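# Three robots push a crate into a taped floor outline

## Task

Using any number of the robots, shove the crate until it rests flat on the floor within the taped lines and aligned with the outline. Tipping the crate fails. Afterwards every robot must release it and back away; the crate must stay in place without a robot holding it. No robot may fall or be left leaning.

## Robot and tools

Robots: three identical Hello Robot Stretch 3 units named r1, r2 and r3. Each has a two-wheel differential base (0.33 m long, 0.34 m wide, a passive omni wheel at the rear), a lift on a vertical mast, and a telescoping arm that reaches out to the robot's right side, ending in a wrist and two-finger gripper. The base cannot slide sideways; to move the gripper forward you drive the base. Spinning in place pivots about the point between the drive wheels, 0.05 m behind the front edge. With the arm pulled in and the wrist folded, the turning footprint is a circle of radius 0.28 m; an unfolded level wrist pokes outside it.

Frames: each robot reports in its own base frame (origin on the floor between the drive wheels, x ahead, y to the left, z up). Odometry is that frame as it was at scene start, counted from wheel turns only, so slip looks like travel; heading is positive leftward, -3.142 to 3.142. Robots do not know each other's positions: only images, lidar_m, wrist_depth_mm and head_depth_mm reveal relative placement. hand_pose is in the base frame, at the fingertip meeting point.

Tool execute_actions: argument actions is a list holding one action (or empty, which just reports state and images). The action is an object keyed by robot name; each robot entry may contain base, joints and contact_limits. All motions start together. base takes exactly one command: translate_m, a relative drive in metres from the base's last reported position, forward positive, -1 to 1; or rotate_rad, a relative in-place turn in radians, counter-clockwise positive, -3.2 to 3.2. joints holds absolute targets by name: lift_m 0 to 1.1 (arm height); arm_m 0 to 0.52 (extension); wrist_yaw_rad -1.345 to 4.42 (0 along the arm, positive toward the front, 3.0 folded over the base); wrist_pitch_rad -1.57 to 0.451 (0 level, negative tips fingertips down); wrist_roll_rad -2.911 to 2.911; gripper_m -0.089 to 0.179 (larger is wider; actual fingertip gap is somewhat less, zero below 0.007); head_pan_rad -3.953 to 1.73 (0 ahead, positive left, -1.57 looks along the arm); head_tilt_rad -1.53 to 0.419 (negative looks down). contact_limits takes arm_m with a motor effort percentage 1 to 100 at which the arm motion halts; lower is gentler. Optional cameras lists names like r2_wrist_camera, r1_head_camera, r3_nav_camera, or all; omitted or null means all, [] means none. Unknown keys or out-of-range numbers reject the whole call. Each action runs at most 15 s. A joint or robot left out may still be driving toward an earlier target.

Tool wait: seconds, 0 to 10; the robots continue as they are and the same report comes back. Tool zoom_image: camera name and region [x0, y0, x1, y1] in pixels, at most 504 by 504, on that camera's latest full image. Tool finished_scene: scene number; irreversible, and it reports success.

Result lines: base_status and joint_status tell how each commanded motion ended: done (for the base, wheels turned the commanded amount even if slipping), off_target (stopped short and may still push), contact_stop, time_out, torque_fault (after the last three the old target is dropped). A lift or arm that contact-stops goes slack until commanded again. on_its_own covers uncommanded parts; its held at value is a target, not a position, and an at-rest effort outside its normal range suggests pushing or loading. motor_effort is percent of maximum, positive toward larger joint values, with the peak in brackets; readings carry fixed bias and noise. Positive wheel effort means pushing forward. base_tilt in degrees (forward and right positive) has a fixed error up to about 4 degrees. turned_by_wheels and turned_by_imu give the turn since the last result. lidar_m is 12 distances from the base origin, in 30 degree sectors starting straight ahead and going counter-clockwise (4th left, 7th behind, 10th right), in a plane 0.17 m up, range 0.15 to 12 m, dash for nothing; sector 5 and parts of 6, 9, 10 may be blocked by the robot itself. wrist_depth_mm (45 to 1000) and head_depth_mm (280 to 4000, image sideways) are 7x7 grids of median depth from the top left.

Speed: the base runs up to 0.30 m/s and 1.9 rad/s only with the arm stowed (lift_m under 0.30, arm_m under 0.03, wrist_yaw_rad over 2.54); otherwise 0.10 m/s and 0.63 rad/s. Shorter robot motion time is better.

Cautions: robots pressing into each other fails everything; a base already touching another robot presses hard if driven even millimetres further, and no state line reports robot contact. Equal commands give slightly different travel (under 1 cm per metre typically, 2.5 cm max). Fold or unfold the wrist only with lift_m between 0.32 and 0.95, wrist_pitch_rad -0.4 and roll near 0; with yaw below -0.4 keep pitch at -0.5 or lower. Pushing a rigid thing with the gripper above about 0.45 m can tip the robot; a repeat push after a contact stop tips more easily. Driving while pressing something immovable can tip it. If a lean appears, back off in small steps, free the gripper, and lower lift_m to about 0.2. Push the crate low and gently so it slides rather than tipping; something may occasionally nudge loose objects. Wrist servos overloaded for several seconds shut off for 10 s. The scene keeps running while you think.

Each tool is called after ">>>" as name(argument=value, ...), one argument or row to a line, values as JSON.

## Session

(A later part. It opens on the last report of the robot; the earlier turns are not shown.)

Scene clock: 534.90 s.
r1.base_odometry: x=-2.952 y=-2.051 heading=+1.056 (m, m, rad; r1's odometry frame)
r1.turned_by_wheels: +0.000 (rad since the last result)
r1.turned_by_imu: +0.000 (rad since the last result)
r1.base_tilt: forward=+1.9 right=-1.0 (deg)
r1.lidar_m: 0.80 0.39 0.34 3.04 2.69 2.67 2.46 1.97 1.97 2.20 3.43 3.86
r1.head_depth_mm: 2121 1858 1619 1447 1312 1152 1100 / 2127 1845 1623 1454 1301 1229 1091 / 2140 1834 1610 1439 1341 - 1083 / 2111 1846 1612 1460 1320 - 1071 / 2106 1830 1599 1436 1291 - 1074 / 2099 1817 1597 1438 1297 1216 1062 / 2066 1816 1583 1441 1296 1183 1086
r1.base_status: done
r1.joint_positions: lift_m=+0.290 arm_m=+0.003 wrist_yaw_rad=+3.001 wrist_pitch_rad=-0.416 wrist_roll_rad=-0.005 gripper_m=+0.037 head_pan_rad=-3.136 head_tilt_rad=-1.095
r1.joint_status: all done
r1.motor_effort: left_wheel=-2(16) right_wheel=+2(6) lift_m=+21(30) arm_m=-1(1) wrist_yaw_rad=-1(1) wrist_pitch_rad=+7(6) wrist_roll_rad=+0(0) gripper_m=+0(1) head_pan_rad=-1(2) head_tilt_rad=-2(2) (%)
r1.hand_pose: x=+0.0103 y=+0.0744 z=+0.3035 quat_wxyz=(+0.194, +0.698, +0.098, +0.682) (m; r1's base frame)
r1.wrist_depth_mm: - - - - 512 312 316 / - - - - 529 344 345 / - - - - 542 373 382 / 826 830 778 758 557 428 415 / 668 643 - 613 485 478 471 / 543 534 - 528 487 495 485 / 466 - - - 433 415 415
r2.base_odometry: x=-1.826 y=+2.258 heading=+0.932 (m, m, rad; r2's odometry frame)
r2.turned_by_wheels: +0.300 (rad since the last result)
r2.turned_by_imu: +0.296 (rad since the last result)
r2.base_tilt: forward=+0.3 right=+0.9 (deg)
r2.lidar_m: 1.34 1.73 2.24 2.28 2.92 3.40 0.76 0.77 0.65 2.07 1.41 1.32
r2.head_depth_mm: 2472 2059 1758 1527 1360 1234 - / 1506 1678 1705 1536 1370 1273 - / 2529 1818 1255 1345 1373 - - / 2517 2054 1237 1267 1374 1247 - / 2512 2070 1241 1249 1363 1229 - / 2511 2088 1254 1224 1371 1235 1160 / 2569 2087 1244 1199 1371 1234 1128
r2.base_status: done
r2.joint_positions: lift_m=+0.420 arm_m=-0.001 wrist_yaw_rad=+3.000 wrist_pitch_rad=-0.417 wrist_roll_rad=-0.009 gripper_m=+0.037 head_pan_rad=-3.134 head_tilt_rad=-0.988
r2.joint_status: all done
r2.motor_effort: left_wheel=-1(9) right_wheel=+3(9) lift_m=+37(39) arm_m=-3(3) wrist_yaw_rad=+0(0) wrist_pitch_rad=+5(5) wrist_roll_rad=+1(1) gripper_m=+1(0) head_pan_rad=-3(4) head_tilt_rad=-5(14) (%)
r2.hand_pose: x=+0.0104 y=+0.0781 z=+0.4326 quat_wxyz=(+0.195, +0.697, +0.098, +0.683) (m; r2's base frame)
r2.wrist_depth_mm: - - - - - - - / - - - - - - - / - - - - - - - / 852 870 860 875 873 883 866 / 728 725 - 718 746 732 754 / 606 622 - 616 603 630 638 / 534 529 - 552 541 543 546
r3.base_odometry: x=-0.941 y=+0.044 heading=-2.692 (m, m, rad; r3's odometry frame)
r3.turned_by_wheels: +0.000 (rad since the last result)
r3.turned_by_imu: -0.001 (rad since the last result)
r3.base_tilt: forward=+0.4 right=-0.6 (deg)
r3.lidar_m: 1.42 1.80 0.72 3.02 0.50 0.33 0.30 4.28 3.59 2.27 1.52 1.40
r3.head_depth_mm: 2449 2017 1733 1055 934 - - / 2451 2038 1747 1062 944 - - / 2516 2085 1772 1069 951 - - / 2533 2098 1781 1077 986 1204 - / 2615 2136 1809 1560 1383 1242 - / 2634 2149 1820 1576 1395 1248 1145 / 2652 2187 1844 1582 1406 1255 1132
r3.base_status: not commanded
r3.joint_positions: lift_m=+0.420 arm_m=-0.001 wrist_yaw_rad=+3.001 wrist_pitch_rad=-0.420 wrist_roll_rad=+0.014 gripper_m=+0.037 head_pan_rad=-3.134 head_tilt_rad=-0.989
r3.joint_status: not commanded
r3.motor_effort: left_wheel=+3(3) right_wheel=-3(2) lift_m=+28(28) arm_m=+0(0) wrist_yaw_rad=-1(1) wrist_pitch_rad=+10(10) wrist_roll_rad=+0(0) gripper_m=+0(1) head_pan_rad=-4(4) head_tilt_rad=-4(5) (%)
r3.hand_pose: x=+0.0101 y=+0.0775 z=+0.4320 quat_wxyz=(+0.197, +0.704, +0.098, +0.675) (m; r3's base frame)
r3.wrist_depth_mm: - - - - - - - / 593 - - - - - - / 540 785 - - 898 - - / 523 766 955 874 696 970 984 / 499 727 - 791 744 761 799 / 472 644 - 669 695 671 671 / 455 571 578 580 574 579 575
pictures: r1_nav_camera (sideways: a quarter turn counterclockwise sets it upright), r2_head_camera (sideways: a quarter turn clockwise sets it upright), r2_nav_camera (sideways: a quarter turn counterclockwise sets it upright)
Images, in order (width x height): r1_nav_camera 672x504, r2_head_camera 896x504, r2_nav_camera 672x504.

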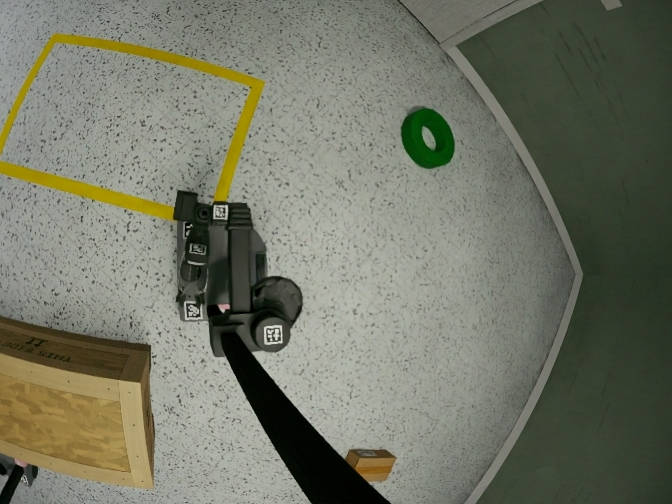

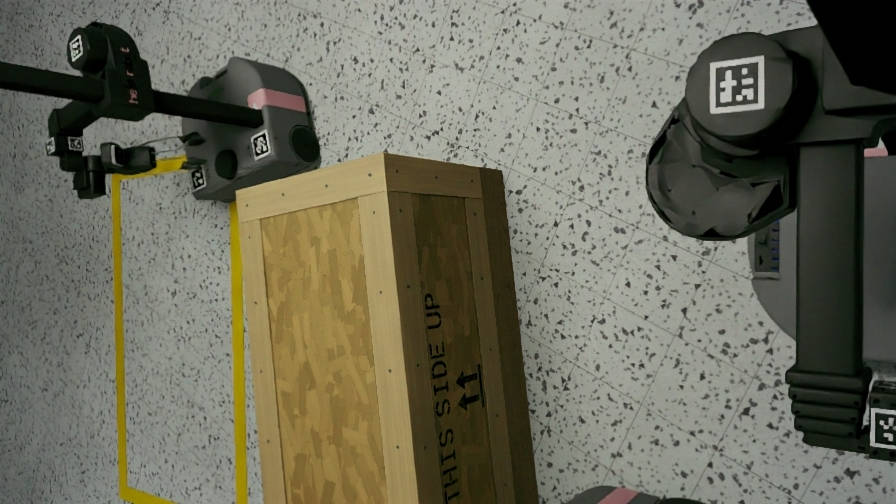

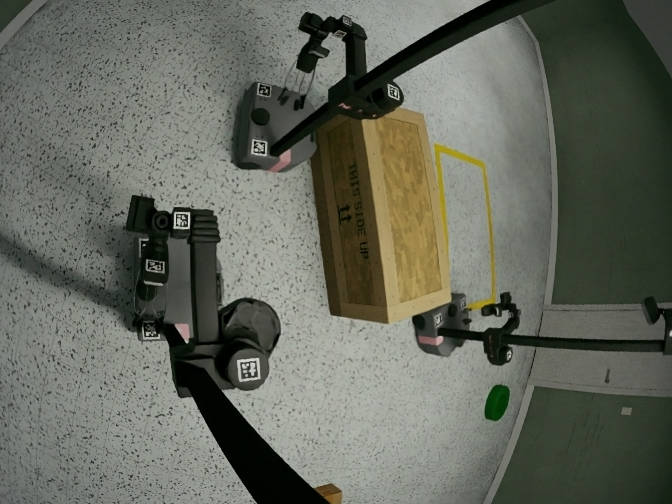

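>>> execute_actions(
  actions=[
    {"r2":{"base":{"rotate_rad":0.16}},"r1":{"base":{"translate_m":-0.2}}},
  ],
  cameras=[],
)

>>> execute_actions(
  actions=[
    {"r2":{"base":{"translate_m":-0.45}},"r1":{"base":{"translate_m":-0.3},"joints":{"head_pan_rad":-0.3,"head_tilt_rad":-0.8}},"r3":{"base":{"translate_m":-0.09}}},
  ],
  cameras=["r2_head_camera","r3_head_camera","r1_head_camera"],
)

Scene clock: 545.90 s.
r1.base_odometry: x=-3.050 y=-2.225 heading=+1.056 (m, m, rad; r1's odometry frame)
r1.turned_by_wheels: +0.000 (rad since the last result)
r1.turned_by_imu: +0.000 (rad since the last result)
r1.base_tilt: forward=+1.9 right=-1.0 (deg)
r1.lidar_m: 0.87 0.47 0.55 3.10 2.55 2.53 2.29 1.87 1.83 2.05 3.21 4.03
r1.head_depth_mm: 2133 1862 1624 1454 1312 1157 1098 / 2132 1850 1618 1450 1318 1217 1096 / 2118 1835 1622 1435 1351 - 1079 / 2113 1828 1621 1452 1318 - 1067 / 2110 1817 1617 1438 1309 - 1075 / 2102 1819 1601 1422 1293 1209 1064 / 2014 1813 1572 1425 1295 1182 1089
r1.base_status: done
r1.joint_positions: lift_m=+0.290 arm_m=+0.003 wrist_yaw_rad=+3.001 wrist_pitch_rad=-0.416 wrist_roll_rad=-0.005 gripper_m=+0.037 head_pan_rad=-3.136 head_tilt_rad=-1.095
r1.joint_status: not commanded
r1.motor_effort: left_wheel=-2(14) right_wheel=+2(7) lift_m=+21(21) arm_m=-1(0) wrist_yaw_rad=+0(0) wrist_pitch_rad=+7(7) wrist_roll_rad=+0(0) gripper_m=+0(0) head_pan_rad=-1(1) head_tilt_rad=-3(2) (%)
r1.hand_pose: x=+0.0103 y=+0.0744 z=+0.3035 quat_wxyz=(+0.194, +0.698, +0.098, +0.682) (m; r1's base frame)
r1.wrist_depth_mm: - - - - - 604 386 / - - - - - 595 394 / - - - - 971 620 419 / 813 820 793 768 750 693 458 / 668 645 - 605 616 562 506 / 555 531 - 533 494 495 479 / 460 - - - 430 421 413
r2.base_odometry: x=-1.826 y=+2.258 heading=+1.092 (m, m, rad; r2's odometry frame)
r2.turned_by_wheels: +0.160 (rad since the last result)
r2.turned_by_imu: +0.158 (rad since the last result)
r2.base_tilt: forward=+0.3 right=+0.9 (deg)
r2.lidar_m: 1.40 2.02 2.24 2.38 3.44 0.78 0.76 0.65 0.71 1.76 1.34 1.32
r2.head_depth_mm: 2487 2057 1728 1541 1359 1238 - / 2508 2066 1257 1296 1360 1282 - / 2508 2074 1242 1256 1365 - - / 2523 2077 1236 1267 1377 1245 - / 2536 2080 1244 1282 1366 1232 - / 2530 2094 1246 1284 1367 1229 1161 / 2561 2091 1245 1287 1244 1211 1124
r2.base_status: done
r2.joint_positions: lift_m=+0.420 arm_m=-0.001 wrist_yaw_rad=+3.000 wrist_pitch_rad=-0.417 wrist_roll_rad=-0.009 gripper_m=+0.037 head_pan_rad=-3.134 head_tilt_rad=-0.988
r2.joint_status: not commanded
r2.motor_effort: left_wheel=-1(7) right_wheel=+3(7) lift_m=+37(37) arm_m=-3(3) wrist_yaw_rad=+0(1) wrist_pitch_rad=+5(5) wrist_roll_rad=+1(1) gripper_m=+0(1) head_pan_rad=-4(4) head_tilt_rad=-5(5) (%)
r2.hand_pose: x=+0.0104 y=+0.0781 z=+0.4326 quat_wxyz=(+0.195, +0.697, +0.098, +0.683) (m; r2's base frame)
r2.wrist_depth_mm: - - - - - - - / - - - - - - - / - - - - - - - / 858 864 880 871 879 910 907 / 719 712 - 709 743 744 739 / 606 612 - 608 596 625 621 / 527 532 - 553 540 544 543
r3.base_odometry: x=-0.941 y=+0.044 heading=-2.692 (m, m, rad; r3's odometry frame)
r3.turned_by_wheels: +0.000 (rad since the last result)
r3.turned_by_imu: -0.001 (rad since the last result)
r3.base_tilt: forward=+0.5 right=-0.6 (deg)
r3.lidar_m: 1.42 1.80 0.72 3.02 0.50 0.33 0.30 4.27 3.58 2.27 1.51 1.40
r3.head_depth_mm: 2440 2025 1727 1053 933 - - / 2462 2038 1749 1064 942 - - / 2506 2074 1764 1066 948 - - / 2537 2098 1776 1081 984 1208 - / 2555 2161 1791 1569 1386 1244 - / 2601 2152 1816 1571 1388 1248 1147 / 2638 2166 1829 1606 1406 1256 1138
r3.base_status: not commanded
r3.joint_positions: lift_m=+0.420 arm_m=-0.001 wrist_yaw_rad=+3.001 wrist_pitch_rad=-0.420 wrist_roll_rad=+0.014 gripper_m=+0.037 head_pan_rad=-3.134 head_tilt_rad=-0.989
r3.joint_status: not commanded
r3.motor_effort: left_wheel=+3(3) right_wheel=-3(3) lift_m=+28(28) arm_m=+0(0) wrist_yaw_rad=-1(1) wrist_pitch_rad=+10(10) wrist_roll_rad=+0(0) gripper_m=+0(0) head_pan_rad=-4(4) head_tilt_rad=-6(5) (%)
r3.hand_pose: x=+0.0101 y=+0.0775 z=+0.4320 quat_wxyz=(+0.197, +0.704, +0.098, +0.675) (m; r3's base frame)
r3.wrist_depth_mm: - - - - - - - / 587 - - - - - - / 539 782 - - 892 - - / 516 756 965 901 688 931 989 / 502 730 - 782 720 768 798 / 481 650 - 662 695 672 676 / 458 580 566 574 579 583 579
pictures: none
No camera images: the call's "cameras" was empty. Leave "cameras" out to get every camera's image.

Scene clock: 551.57 s.
r1.base_odometry: x=-3.198 y=-2.486 heading=+1.056 (m, m, rad; r1's odometry frame)
r1.turned_by_wheels: +0.000 (rad since the last result)
r1.turned_by_imu: +0.000 (rad since the last result)
r1.base_tilt: forward=+1.9 right=-1.0 (deg)
r1.lidar_m: 0.97 0.73 1.23 2.83 2.32 2.30 2.06 1.68 1.66 1.83 2.91 4.28
r1.head_depth_mm: - 3015 2266 1786 1504 1291 1130 / - 2973 2263 1815 1495 1289 1130 / - 2976 2233 1787 1504 1284 1134 / - 2944 2263 1804 1498 1290 1126 / - 2972 2226 1789 1491 1287 1126 / - 2958 2235 1794 1503 1278 1119 / - 2950 2214 1699 1448 1274 1126
r1.base_status: done
r1.joint_positions: lift_m=+0.290 arm_m=+0.003 wrist_yaw_rad=+3.001 wrist_pitch_rad=-0.416 wrist_roll_rad=-0.005 gripper_m=+0.037 head_pan_rad=-0.307 head_tilt_rad=-0.803
r1.joint_status: all done
r1.motor_effort: left_wheel=-2(15) right_wheel=+2(7) lift_m=+21(21) arm_m=-1(0) wrist_yaw_rad=-1(1) wrist_pitch_rad=+7(6) wrist_roll_rad=+0(0) gripper_m=+0(0) head_pan_rad=+2(35) head_tilt_rad=+1(13) (%)
r1.hand_pose: x=+0.0103 y=+0.0744 z=+0.3035 quat_wxyz=(+0.194, +0.698, +0.098, +0.682) (m; r1's base frame)
r1.wrist_depth_mm: - - - - - - 907 / - - - - - - 739 / - - - - 958 932 802 / 849 803 768 733 724 722 675 / 666 632 - 604 603 589 573 / 549 527 - 541 490 495 478 / 461 - - - 432 422 409
r2.base_odometry: x=-2.033 y=+1.858 heading=+1.092 (m, m, rad; r2's odometry frame)
r2.turned_by_wheels: +0.000 (rad since the last result)
r2.turned_by_imu: -0.004 (rad since the last result)
r2.base_tilt: forward=+0.3 right=+0.9 (deg)
r2.lidar_m: 1.79 2.54 2.49 2.63 1.33 0.32 0.32 0.33 0.41 0.41 1.73 1.69
r2.head_depth_mm: 2501 2060 1755 1540 1310 1205 - / 2487 2073 1770 1070 950 892 - / 2506 2064 1758 1072 952 - - / 2526 2082 1765 1080 958 964 - / 2546 2083 1774 1078 955 1063 - / 2548 2085 1763 1086 959 1077 1162 / 2564 2088 1796 1082 960 1096 1081
r2.base_status: done
r2.joint_positions: lift_m=+0.420 arm_m=-0.001 wrist_yaw_rad=+3.000 wrist_pitch_rad=-0.417 wrist_roll_rad=-0.009 gripper_m=+0.037 head_pan_rad=-3.134 head_tilt_rad=-0.988
r2.joint_status: not commanded
r2.motor_effort: left_wheel=+0(7) right_wheel=+2(3) lift_m=+37(37) arm_m=-3(3) wrist_yaw_rad=+0(1) wrist_pitch_rad=+5(5) wrist_roll_rad=+1(1) gripper_m=+0(0) head_pan_rad=-5(3) head_tilt_rad=-5(5) (%)
r2.hand_pose: x=+0.0104 y=+0.0781 z=+0.4326 quat_wxyz=(+0.195, +0.697, +0.098, +0.683) (m; r2's base frame)
r2.wrist_depth_mm: - - - - - - - / - - - - - - - / - - - - - - - / 857 869 879 892 887 890 913 / 709 722 - 724 744 731 737 / 400 601 - 617 597 610 630 / 392 537 - 555 541 540 543
r3.base_odometry: x=-0.860 y=+0.083 heading=-2.693 (m, m, rad; r3's odometry frame)
r3.turned_by_wheels: -0.001 (rad since the last result)
r3.turned_by_imu: +0.055 (rad since the last result)
r3.base_tilt: forward=+0.5 right=-0.6 (deg)
r3.lidar_m: 1.47 1.94 2.99 0.53 0.43 0.29 0.28 4.44 3.59 2.17 1.52 1.44
r3.head_depth_mm: 2424 2017 1714 1051 933 - - / 2478 2043 1751 1060 946 - - / 2505 2058 1770 1067 954 - - / 2565 2090 1787 1505 990 1146 - / 2579 2129 1796 1561 1380 1238 - / 2614 2145 1821 1575 1392 1245 1146 / 2667 2168 1836 1593 1404 1259 1140
r3.base_status: translate_m off_target (by the wheels' count: -0.0897 of -0.0900)
r3.joint_positions: lift_m=+0.420 arm_m=-0.001 wrist_yaw_rad=+3.001 wrist_pitch_rad=-0.420 wrist_roll_rad=+0.014 gripper_m=+0.037 head_pan_rad=-3.135 head_tilt_rad=-0.990
r3.joint_status: not commanded
r3.on_its_own: left_wheel is at rest, and its effort (-60) is outside its rest range (-18 to +18); right_wheel is at rest, and its effort (-48) is outside its rest range (-18 to +18)
r3.motor_effort: left_wheel=-60(89) right_wheel=-48(77) lift_m=+28(28) arm_m=+0(0) wrist_yaw_rad=-1(2) wrist_pitch_rad=+10(10) wrist_roll_rad=+0(0) gripper_m=+1(1) head_pan_rad=-4(4) head_tilt_rad=-4(4) (%)
r3.hand_pose: x=+0.0101 y=+0.0775 z=+0.4321 quat_wxyz=(+0.196, +0.704, +0.097, +0.675) (m; r3's base frame)
r3.wrist_depth_mm: - - 647 - - - - / 527 - - - - - - / 438 605 - - - - - / 430 598 699 931 962 967 976 / 417 622 - 616 827 790 796 / 413 631 - 643 693 674 671 / 396 553 563 579 576 574 581
pictures: r1_head_camera (sideways: a quarter turn clockwise sets it upright), r2_head_camera (sideways: a quarter turn clockwise sets it upright), r3_head_camera (sideways: a quarter turn clockwise sets it upright)
Images, in order (width x height): r1_head_camera 896x504, r2_head_camera 896x504, r3_head_camera 896x504.

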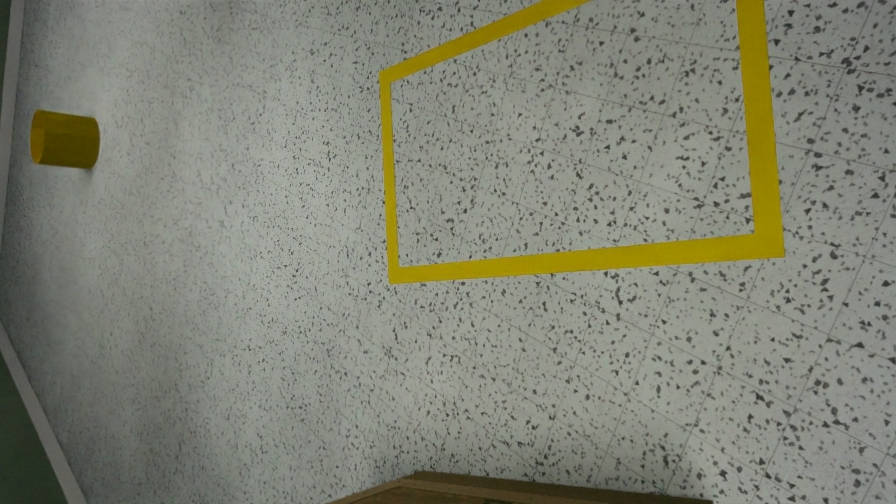

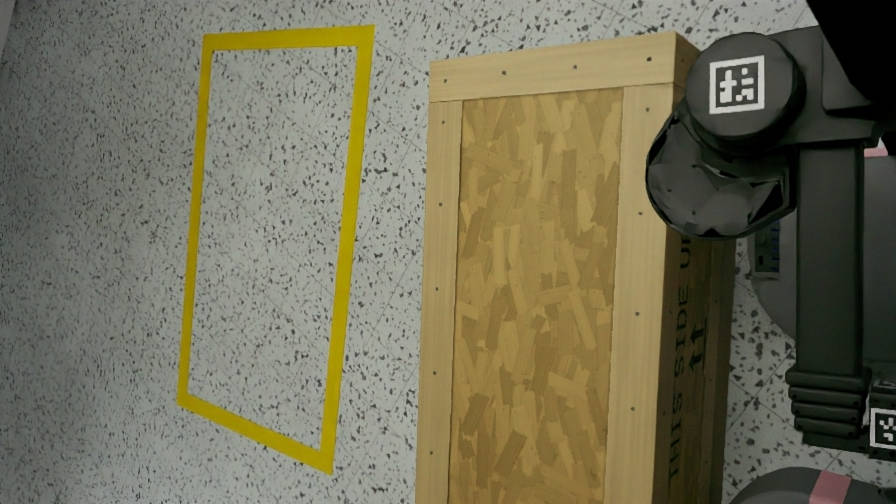

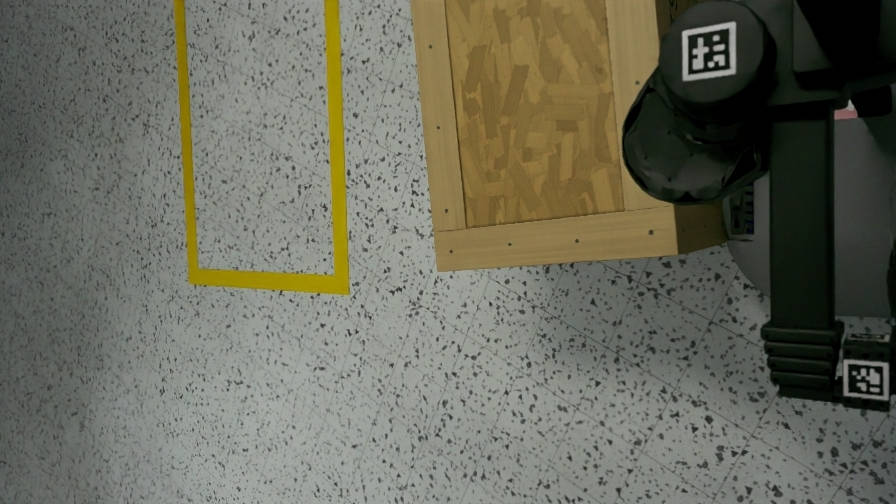

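>>> execute_actions(
  actions=[
    {"r2":{"base":{"rotate_rad":-0.165}},"r3":{"base":{"rotate_rad":-0.04}},"r1":{"joints":{"head_pan_rad":0,"head_tilt_rad":-0.9}}},
  ],
  cameras=[],
)

>>> execute_actions(
  actions=[
    {"r2":{"base":{"translate_m":-0.4}},"r3":{"base":{"translate_m":-0.43}}},
  ],
  cameras=["r2_head_camera","r3_head_camera","r1_head_camera"],
)

Scene clock: 564.07 s.
r1.base_odometry: x=-3.198 y=-2.486 heading=+1.056 (m, m, rad; r1's odometry frame)
r1.turned_by_wheels: +0.000 (rad since the last result)
r1.turned_by_imu: +0.000 (rad since the last result)
r1.base_tilt: forward=+1.9 right=-1.0 (deg)
r1.lidar_m: 0.97 0.73 1.25 2.82 2.32 2.30 2.06 1.68 1.66 1.83 2.92 4.29
r1.head_depth_mm: 3381 2499 2009 1664 1431 1251 1113 / 3349 2512 2010 1657 1428 1252 1113 / 3272 2491 1988 1662 1418 1250 1106 / 3283 2485 1994 1666 1421 1247 1102 / 3298 2486 1847 1640 1420 1239 1102 / 3315 2466 1412 1283 1363 1247 1109 / 3088 2469 1376 1148 1338 1241 1107
r1.base_status: not commanded
r1.joint_positions: lift_m=+0.290 arm_m=+0.003 wrist_yaw_rad=+3.001 wrist_pitch_rad=-0.416 wrist_roll_rad=-0.005 gripper_m=+0.037 head_pan_rad=-0.007 head_tilt_rad=-0.889
r1.joint_status: all done
r1.motor_effort: left_wheel=-3(2) right_wheel=+2(3) lift_m=+21(21) arm_m=-1(1) wrist_yaw_rad=+0(1) wrist_pitch_rad=+7(6) wrist_roll_rad=+0(0) gripper_m=+0(0) head_pan_rad=+3(21) head_tilt_rad=-5(13) (%)
r1.hand_pose: x=+0.0103 y=+0.0744 z=+0.3035 quat_wxyz=(+0.194, +0.698, +0.098, +0.682) (m; r1's base frame)
r1.wrist_depth_mm: - - - - - - 937 / - - - - - - 745 / - - - - 993 941 782 / 842 831 792 795 742 715 689 / 661 628 - 620 629 584 581 / 538 528 - 525 479 501 484 / 461 - - - 436 421 417
r2.base_odometry: x=-2.033 y=+1.858 heading=+0.927 (m, m, rad; r2's odometry frame)
r2.turned_by_wheels: -0.165 (rad since the last result)
r2.turned_by_imu: -0.164 (rad since the last result)
r2.base_tilt: forward=+0.2 right=+1.0 (deg)
r2.lidar_m: 1.72 2.20 2.49 2.52 3.24 0.34 0.32 0.32 0.40 0.41 1.81 1.69
r2.head_depth_mm: 2481 2059 1756 1536 1362 1233 - / 2502 2074 1758 1541 966 956 - / 2524 2086 1763 1074 955 - - / 2545 2083 1766 1073 954 957 - / 2547 2078 1775 1077 959 989 - / 2493 2096 1782 1087 963 960 1167 / 2556 2107 1783 1084 962 916 1127
r2.base_status: done
r2.joint_positions: lift_m=+0.420 arm_m=-0.001 wrist_yaw_rad=+3.000 wrist_pitch_rad=-0.417 wrist_roll_rad=-0.009 gripper_m=+0.037 head_pan_rad=-3.134 head_tilt_rad=-0.988
r2.joint_status: not commanded
r2.motor_effort: left_wheel=+3(7) right_wheel=-2(5) lift_m=+37(38) arm_m=-3(3) wrist_yaw_rad=+0(0) wrist_pitch_rad=+5(5) wrist_roll_rad=+1(1) gripper_m=-1(0) head_pan_rad=-5(4) head_tilt_rad=-5(4) (%)
r2.hand_pose: x=+0.0104 y=+0.0781 z=+0.4326 quat_wxyz=(+0.195, +0.697, +0.098, +0.683) (m; r2's base frame)
r2.wrist_depth_mm: - - - - - - - / - - - - - - - / - - - - - - - / 860 866 854 891 890 886 893 / 711 721 - 715 735 724 727 / 612 609 - 608 601 623 624 / 532 531 - 554 538 541 539
r3.base_odometry: x=-0.860 y=+0.082 heading=-2.733 (m, m, rad; r3's odometry frame)
r3.turned_by_wheels: -0.040 (rad since the last result)
r3.turned_by_imu: -0.040 (rad since the last result)
r3.base_tilt: forward=+0.4 right=-0.6 (deg)
r3.lidar_m: 1.46 1.88 2.99 0.52 0.45 0.30 0.28 0.28 3.60 2.27 1.54 1.44
r3.head_depth_mm: 2426 2020 1726 1053 933 - - / 2476 2054 1747 1061 941 - - / 2500 2063 1758 1067 946 - - / 2522 2101 1782 1076 966 1036 - / 2576 2130 1799 1560 1390 1234 - / 2626 2151 1820 1579 1388 1248 1145 / 2667 2169 1847 1590 1401 1254 1138
r3.base_status: done
r3.joint_positions: lift_m=+0.420 arm_m=-0.001 wrist_yaw_rad=+3.001 wrist_pitch_rad=-0.420 wrist_roll_rad=+0.014 gripper_m=+0.037 head_pan_rad=-3.135 head_tilt_rad=-0.990
r3.joint_status: not commanded
r3.motor_effort: left_wheel=+2(46) right_wheel=-3(55) lift_m=+28(28) arm_m=+0(0) wrist_yaw_rad=+0(1) wrist_pitch_rad=+10(10) wrist_roll_rad=+0(0) gripper_m=+0(2) head_pan_rad=-4(4) head_tilt_rad=-3(4) (%)
r3.hand_pose: x=+0.0101 y=+0.0775 z=+0.4321 quat_wxyz=(+0.196, +0.704, +0.097, +0.675) (m; r3's base frame)
r3.wrist_depth_mm: - - 636 - - - - / 558 - - - - - - / 468 667 - - - - - / 456 663 690 932 970 960 - / 441 617 - 763 826 799 787 / 428 631 - 641 685 670 681 / 415 563 566 579 581 578 580
pictures: none
No camera images: the call's "cameras" was empty. Leave "cameras" out to get every camera's image.

Scene clock: 570.13 s.
r1.base_odometry: x=-3.198 y=-2.486 heading=+1.056 (m, m, rad; r1's odometry frame)
r1.turned_by_wheels: +0.000 (rad since the last result)
r1.turned_by_imu: +0.000 (rad since the last result)
r1.base_tilt: forward=+1.9 right=-1.0 (deg)
r1.lidar_m: 0.62 0.69 3.05 2.83 2.32 2.30 2.06 1.68 1.66 1.83 2.92 4.29
r1.head_depth_mm: 3319 2506 2000 1662 1424 1241 1110 / 3353 2483 2010 1667 1426 1260 1105 / 3348 2512 1933 1660 1420 1245 1106 / 3287 2487 1379 1211 1342 1250 1109 / 3289 2494 1385 1154 1272 1244 1105 / 3351 2347 1689 1152 1336 1234 1106 / 3119 1409 1766 1438 1359 1238 1108
r1.base_status: not commanded
r1.joint_positions: lift_m=+0.290 arm_m=+0.003 wrist_yaw_rad=+3.001 wrist_pitch_rad=-0.416 wrist_roll_rad=-0.005 gripper_m=+0.037 head_pan_rad=-0.007 head_tilt_rad=-0.889
r1.joint_status: not commanded
r1.motor_effort: left_wheel=-2(2) right_wheel=+2(2) lift_m=+21(21) arm_m=+0(1) wrist_yaw_rad=+0(0) wrist_pitch_rad=+7(7) wrist_roll_rad=+0(0) gripper_m=+0(0) head_pan_rad=+3(3) head_tilt_rad=-5(5) (%)
r1.hand_pose: x=+0.0103 y=+0.0744 z=+0.3035 quat_wxyz=(+0.194, +0.698, +0.098, +0.682) (m; r1's base frame)
r1.wrist_depth_mm: - - - - - - - / - - - - - - - / - - - - 953 937 810 / 833 812 796 770 726 712 700 / 644 654 - 621 622 585 564 / 543 525 - 527 488 499 473 / 463 - - - 427 424 417
r2.base_odometry: x=-2.273 y=+1.538 heading=+0.927 (m, m, rad; r2's odometry frame)
r2.turned_by_wheels: +0.001 (rad since the last result)
r2.turned_by_imu: +0.122 (rad since the last result)
r2.base_tilt: forward=+0.2 right=+1.0 (deg)
r2.lidar_m: 2.11 2.73 2.66 2.78 1.07 0.28 0.28 0.29 0.41 0.42 2.08 2.02
r2.head_depth_mm: 2448 2050 1749 1529 1363 1239 - / 2492 2056 1767 1483 951 - - / 2480 2055 1760 1071 952 - - / 2501 2085 1758 1074 953 894 - / 2486 2074 1776 1077 955 917 - / 2556 2094 1792 1082 963 945 - / 2547 2089 1789 1082 961 969 1120
r2.base_status: translate_m off_target (by the wheels' count: -0.3998 of -0.4000)
r2.joint_positions: lift_m=+0.420 arm_m=-0.001 wrist_yaw_rad=+3.000 wrist_pitch_rad=-0.417 wrist_roll_rad=-0.009 gripper_m=+0.037 head_pan_rad=-3.134 head_tilt_rad=-0.991
r2.joint_status: not commanded
r2.on_its_own: right_wheel is at rest, and its effort (-36) is outside its rest range (-18 to +18)
r2.motor_effort: left_wheel=-8(88) right_wheel=-36(66) lift_m=+36(37) arm_m=-3(3) wrist_yaw_rad=+0(0) wrist_pitch_rad=+5(5) wrist_roll_rad=+1(1) gripper_m=+0(1) head_pan_rad=-3(3) head_tilt_rad=-4(5) (%)
r2.hand_pose: x=+0.0104 y=+0.0782 z=+0.4326 quat_wxyz=(+0.195, +0.697, +0.098, +0.683) (m; r2's base frame)
r2.wrist_depth_mm: - - - - - - - / - - - - - - - / 828 - - - - - - / 851 864 883 883 889 880 911 / 713 714 - 732 742 738 733 / 584 618 - 612 603 625 628 / 352 533 - 546 540 532 546
r3.base_odometry: x=-0.466 y=+0.253 heading=-2.733 (m, m, rad; r3's odometry frame)
r3.turned_by_wheels: -0.001 (rad since the last result)
r3.turned_by_imu: +0.132 (rad since the last result)
r3.base_tilt: forward=+0.4 right=-0.5 (deg)
r3.lidar_m: 1.84 2.59 3.13 0.53 0.37 0.28 0.28 4.43 3.38 2.39 1.80 1.75
r3.head_depth_mm: 2437 2011 1728 1047 931 - - / 2473 2036 1744 1058 943 - - / 2492 2074 1753 1066 948 - - / 2549 2100 1786 1546 985 1119 - / 2544 2122 1808 1563 1387 1234 - / 2607 2145 1821 1583 1400 1245 1146 / 2650 2155 1837 1591 1400 1252 1133
r3.base_status: translate_m off_target (by the wheels' count: -0.4296 of -0.4300)
r3.joint_positions: lift_m=+0.420 arm_m=-0.001 wrist_yaw_rad=+3.001 wrist_pitch_rad=-0.419 wrist_roll_rad=+0.014 gripper_m=+0.037 head_pan_rad=-3.135 head_tilt_rad=-0.991
r3.joint_status: not commanded
r3.on_its_own: left_wheel is at rest, and its effort (-66) is outside its rest range (-18 to +18); right_wheel is at rest, and its effort (-53) is outside its rest range (-18 to +18)
r3.motor_effort: left_wheel=-66(83) right_wheel=-53(78) lift_m=+27(28) arm_m=+0(0) wrist_yaw_rad=-1(2) wrist_pitch_rad=+10(10) wrist_roll_rad=+0(0) gripper_m=+0(0) head_pan_rad=-3(3) head_tilt_rad=-4(4) (%)
r3.hand_pose: x=+0.0102 y=+0.0775 z=+0.4323 quat_wxyz=(+0.196, +0.705, +0.097, +0.675) (m; r3's base frame)
r3.wrist_depth_mm: - - - - - - - / 534 - - - - - - / 396 478 - - - - - / 364 485 684 769 978 980 - / 362 511 - 616 814 806 799 / 361 538 - 648 687 677 669 / 360 499 565 578 582 584 582
pictures: r1_head_camera (sideways: a quarter turn clockwise sets it upright), r2_head_camera (sideways: a quarter turn clockwise sets it upright), r3_head_camera (sideways: a quarter turn clockwise sets it upright)
Images, in order (width x height): r1_head_camera 896x504, r2_head_camera 896x504, r3_head_camera 896x504.

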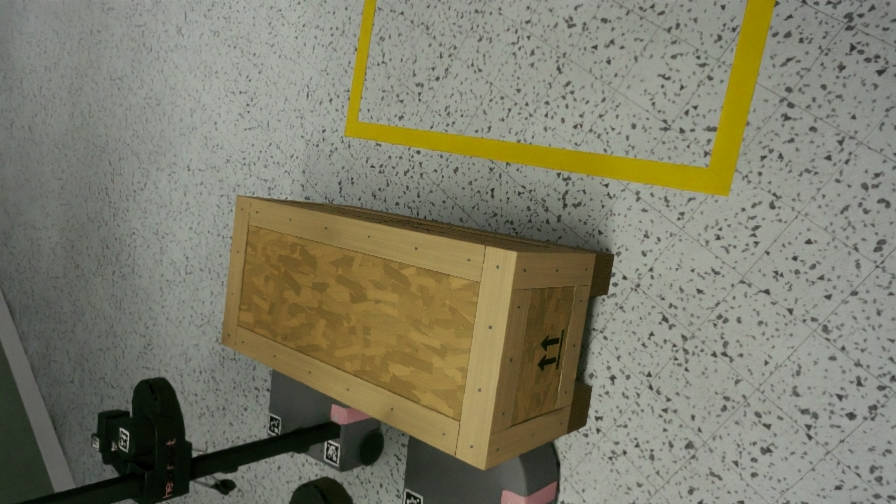

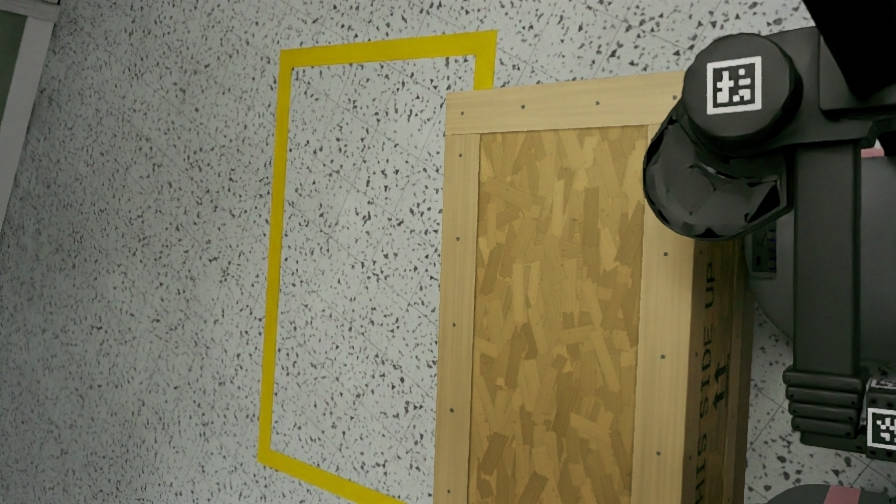

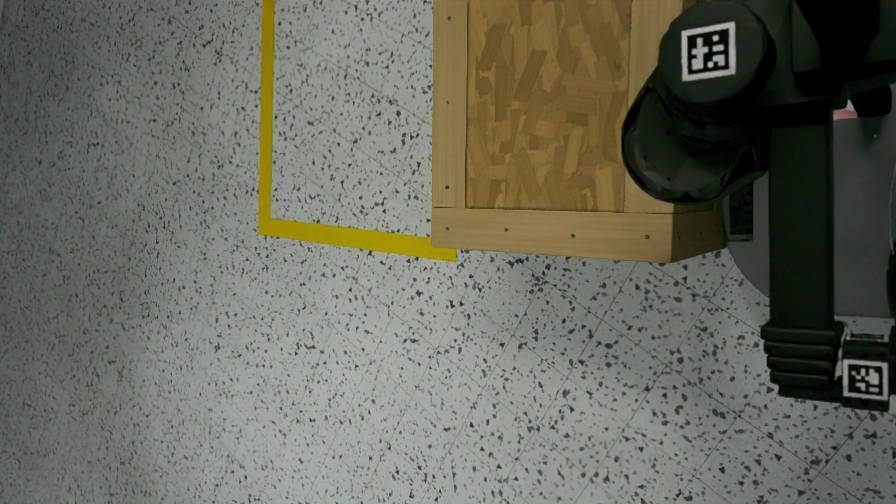

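>>> execute_actions(
  actions=[
    {"r2":{"base":{"translate_m":-0.01}},"r3":{"base":{"translate_m":-0.15}}},
  ],
  cameras=["r2_head_camera","r3_head_camera","r1_head_camera"],
)

Scene clock: 586.20 s.
r1.base_odometry: x=-3.198 y=-2.486 heading=+1.056 (m, m, rad; r1's odometry frame)
r1.turned_by_wheels: +0.000 (rad since the last result)
r1.turned_by_imu: +0.000 (rad since the last result)
r1.base_tilt: forward=+1.9 right=-1.0 (deg)
r1.lidar_m: 0.62 0.69 3.04 2.83 2.31 2.30 2.06 1.69 1.65 1.83 2.92 4.29
r1.head_depth_mm: 3344 2538 2005 1661 1435 1246 1109 / 3339 2495 1990 1659 1423 1249 1107 / 3285 2506 1929 1664 1431 1256 1112 / 3292 2508 1394 1182 1341 1240 1106 / 3313 2479 1385 1153 1274 1245 1104 / 3325 2309 1702 1148 1336 1240 1106 / 3093 1383 1840 1444 1364 1237 1100
r1.base_status: not commanded
r1.joint_positions: lift_m=+0.290 arm_m=+0.003 wrist_yaw_rad=+3.001 wrist_pitch_rad=-0.416 wrist_roll_rad=-0.005 gripper_m=+0.037 head_pan_rad=-0.007 head_tilt_rad=-0.889
r1.joint_status: not commanded
r1.motor_effort: left_wheel=-2(2) right_wheel=+2(2) lift_m=+20(21) arm_m=-1(1) wrist_yaw_rad=-1(1) wrist_pitch_rad=+7(7) wrist_roll_rad=+0(0) gripper_m=+1(0) head_pan_rad=+3(2) head_tilt_rad=-4(4) (%)
r1.hand_pose: x=+0.0103 y=+0.0744 z=+0.3035 quat_wxyz=(+0.194, +0.698, +0.098, +0.682) (m; r1's base frame)
r1.wrist_depth_mm: - - - - - - - / - - - - - - - / - - - 967 943 945 804 / 848 808 792 761 749 709 687 / 673 641 - 613 620 580 556 / 548 533 - 528 485 499 476 / 458 - - - 433 421 418
r2.base_odometry: x=-2.279 y=+1.531 heading=+0.928 (m, m, rad; r2's odometry frame)
r2.turned_by_wheels: +0.001 (rad since the last result)
r2.turned_by_imu: +0.004 (rad since the last result)
r2.base_tilt: forward=+0.2 right=+0.9 (deg)
r2.lidar_m: 2.13 2.74 2.66 2.78 1.07 0.28 0.28 0.29 0.42 0.41 2.09 2.02
r2.head_depth_mm: 2420 2063 1741 1527 1354 1246 - / 2478 2063 1752 1473 951 - - / 2501 2062 1758 1073 955 - - / 2511 2070 1769 1074 952 895 - / 2490 2083 1775 1070 953 927 - / 2508 2090 1781 1074 961 956 - / 2536 2099 1791 1083 956 985 1107
r2.base_status: translate_m off_target (by the wheels' count: -0.0098 of -0.0100)
r2.joint_positions: lift_m=+0.420 arm_m=-0.001 wrist_yaw_rad=+3.000 wrist_pitch_rad=-0.417 wrist_roll_rad=-0.009 gripper_m=+0.037 head_pan_rad=-3.134 head_tilt_rad=-0.991
r2.joint_status: not commanded
r2.on_its_own: right_wheel is at rest, and its effort (-52) is outside its rest range (-18 to +18)
r2.motor_effort: left_wheel=-10(56) right_wheel=-52(58) lift_m=+36(36) arm_m=-3(3) wrist_yaw_rad=+1(1) wrist_pitch_rad=+5(5) wrist_roll_rad=+1(1) gripper_m=+0(1) head_pan_rad=-3(3) head_tilt_rad=-3(4) (%)
r2.hand_pose: x=+0.0104 y=+0.0782 z=+0.4326 quat_wxyz=(+0.195, +0.697, +0.098, +0.683) (m; r2's base frame)
r2.wrist_depth_mm: - - - - - - - / - - - - - - - / 837 - - - - - - / 860 864 870 886 902 909 883 / 719 702 - 716 740 732 737 / 573 608 - 624 597 616 628 / 350 531 - 553 540 542 543
r3.base_odometry: x=-0.329 y=+0.313 heading=-2.734 (m, m, rad; r3's odometry frame)
r3.turned_by_wheels: -0.001 (rad since the last result)
r3.turned_by_imu: +0.034 (rad since the last result)
r3.base_tilt: forward=+0.4 right=-0.5 (deg)
r3.lidar_m: 1.87 2.72 3.13 0.52 0.36 0.28 0.28 4.58 3.36 2.35 1.80 1.77
r3.head_depth_mm: 2437 2024 1735 1046 934 - - / 2462 2045 1751 1055 944 - - / 2524 2065 1757 1070 950 - - / 2539 2080 1782 1547 1004 1126 - / 2582 2107 1809 1560 1378 1233 - / 2617 2146 1818 1585 1388 1249 1144 / 2627 2167 1839 1592 1400 1253 1137
r3.base_status: translate_m off_target (by the wheels' count: -0.1495 of -0.1500)
r3.joint_positions: lift_m=+0.420 arm_m=-0.001 wrist_yaw_rad=+3.001 wrist_pitch_rad=-0.419 wrist_roll_rad=+0.014 gripper_m=+0.037 head_pan_rad=-3.135 head_tilt_rad=-0.991
r3.joint_status: not commanded
r3.on_its_own: left_wheel is at rest, and its effort (-77) is outside its rest range (-18 to +18); right_wheel is at rest, and its effort (-66) is outside its rest range (-18 to +18)
r3.motor_effort: left_wheel=-77(80) right_wheel=-66(68) lift_m=+27(27) arm_m=+0(0) wrist_yaw_rad=+0(1) wrist_pitch_rad=+9(9) wrist_roll_rad=+0(0) gripper_m=-1(0) head_pan_rad=-4(4) head_tilt_rad=-4(4) (%)
r3.hand_pose: x=+0.0102 y=+0.0775 z=+0.4323 quat_wxyz=(+0.196, +0.705, +0.097, +0.675) (m; r3's base frame)
r3.wrist_depth_mm: - - - 661 - - - / 531 - - - - - - / 385 448 - - - - - / 348 451 679 732 988 978 - / 350 481 - 588 822 796 803 / 350 509 - 630 692 668 672 / 349 475 570 572 578 581 584
pictures: r1_head_camera (sideways: a quarter turn clockwise sets it upright), r2_head_camera (sideways: a quarter turn clockwise sets it upright), r3_head_camera (sideways: a quarter turn clockwise sets it upright)
Images, in order (width x height): r1_head_camera 896x504, r2_head_camera 896x504, r3_head_camera 896x504.

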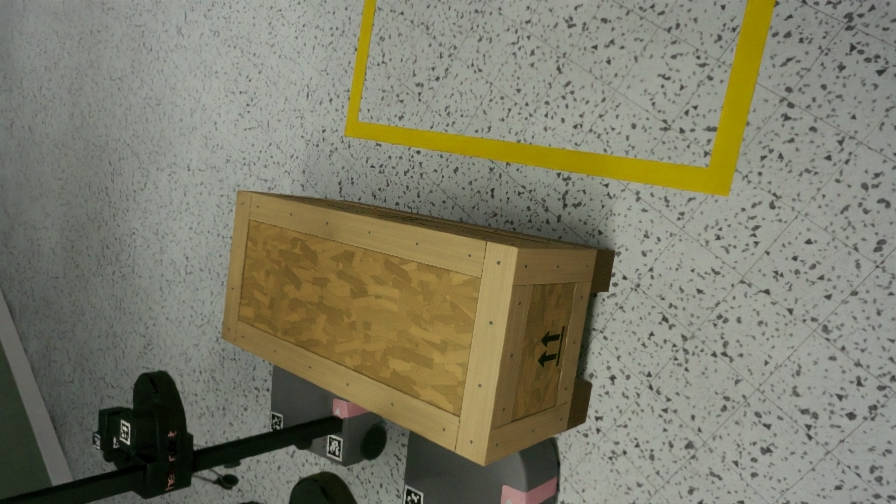

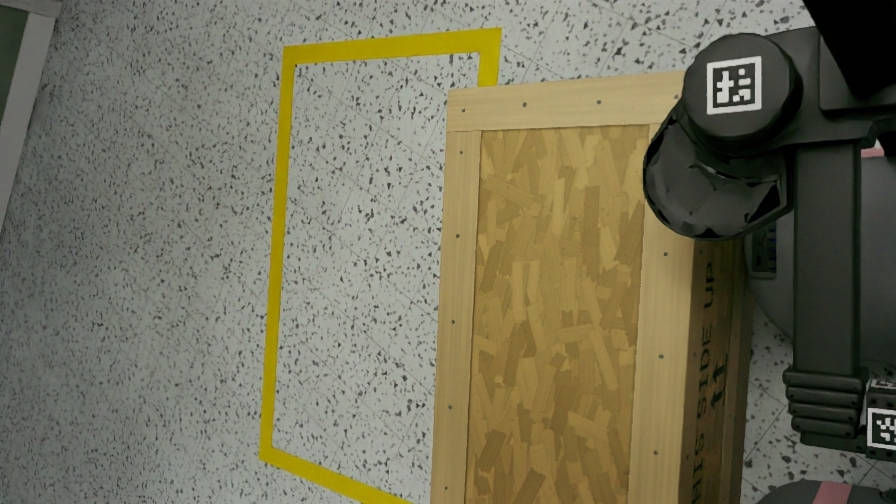

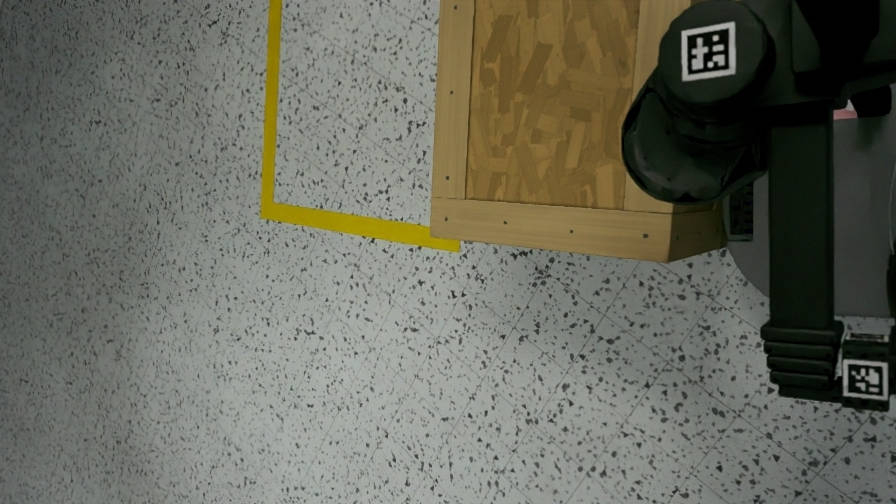

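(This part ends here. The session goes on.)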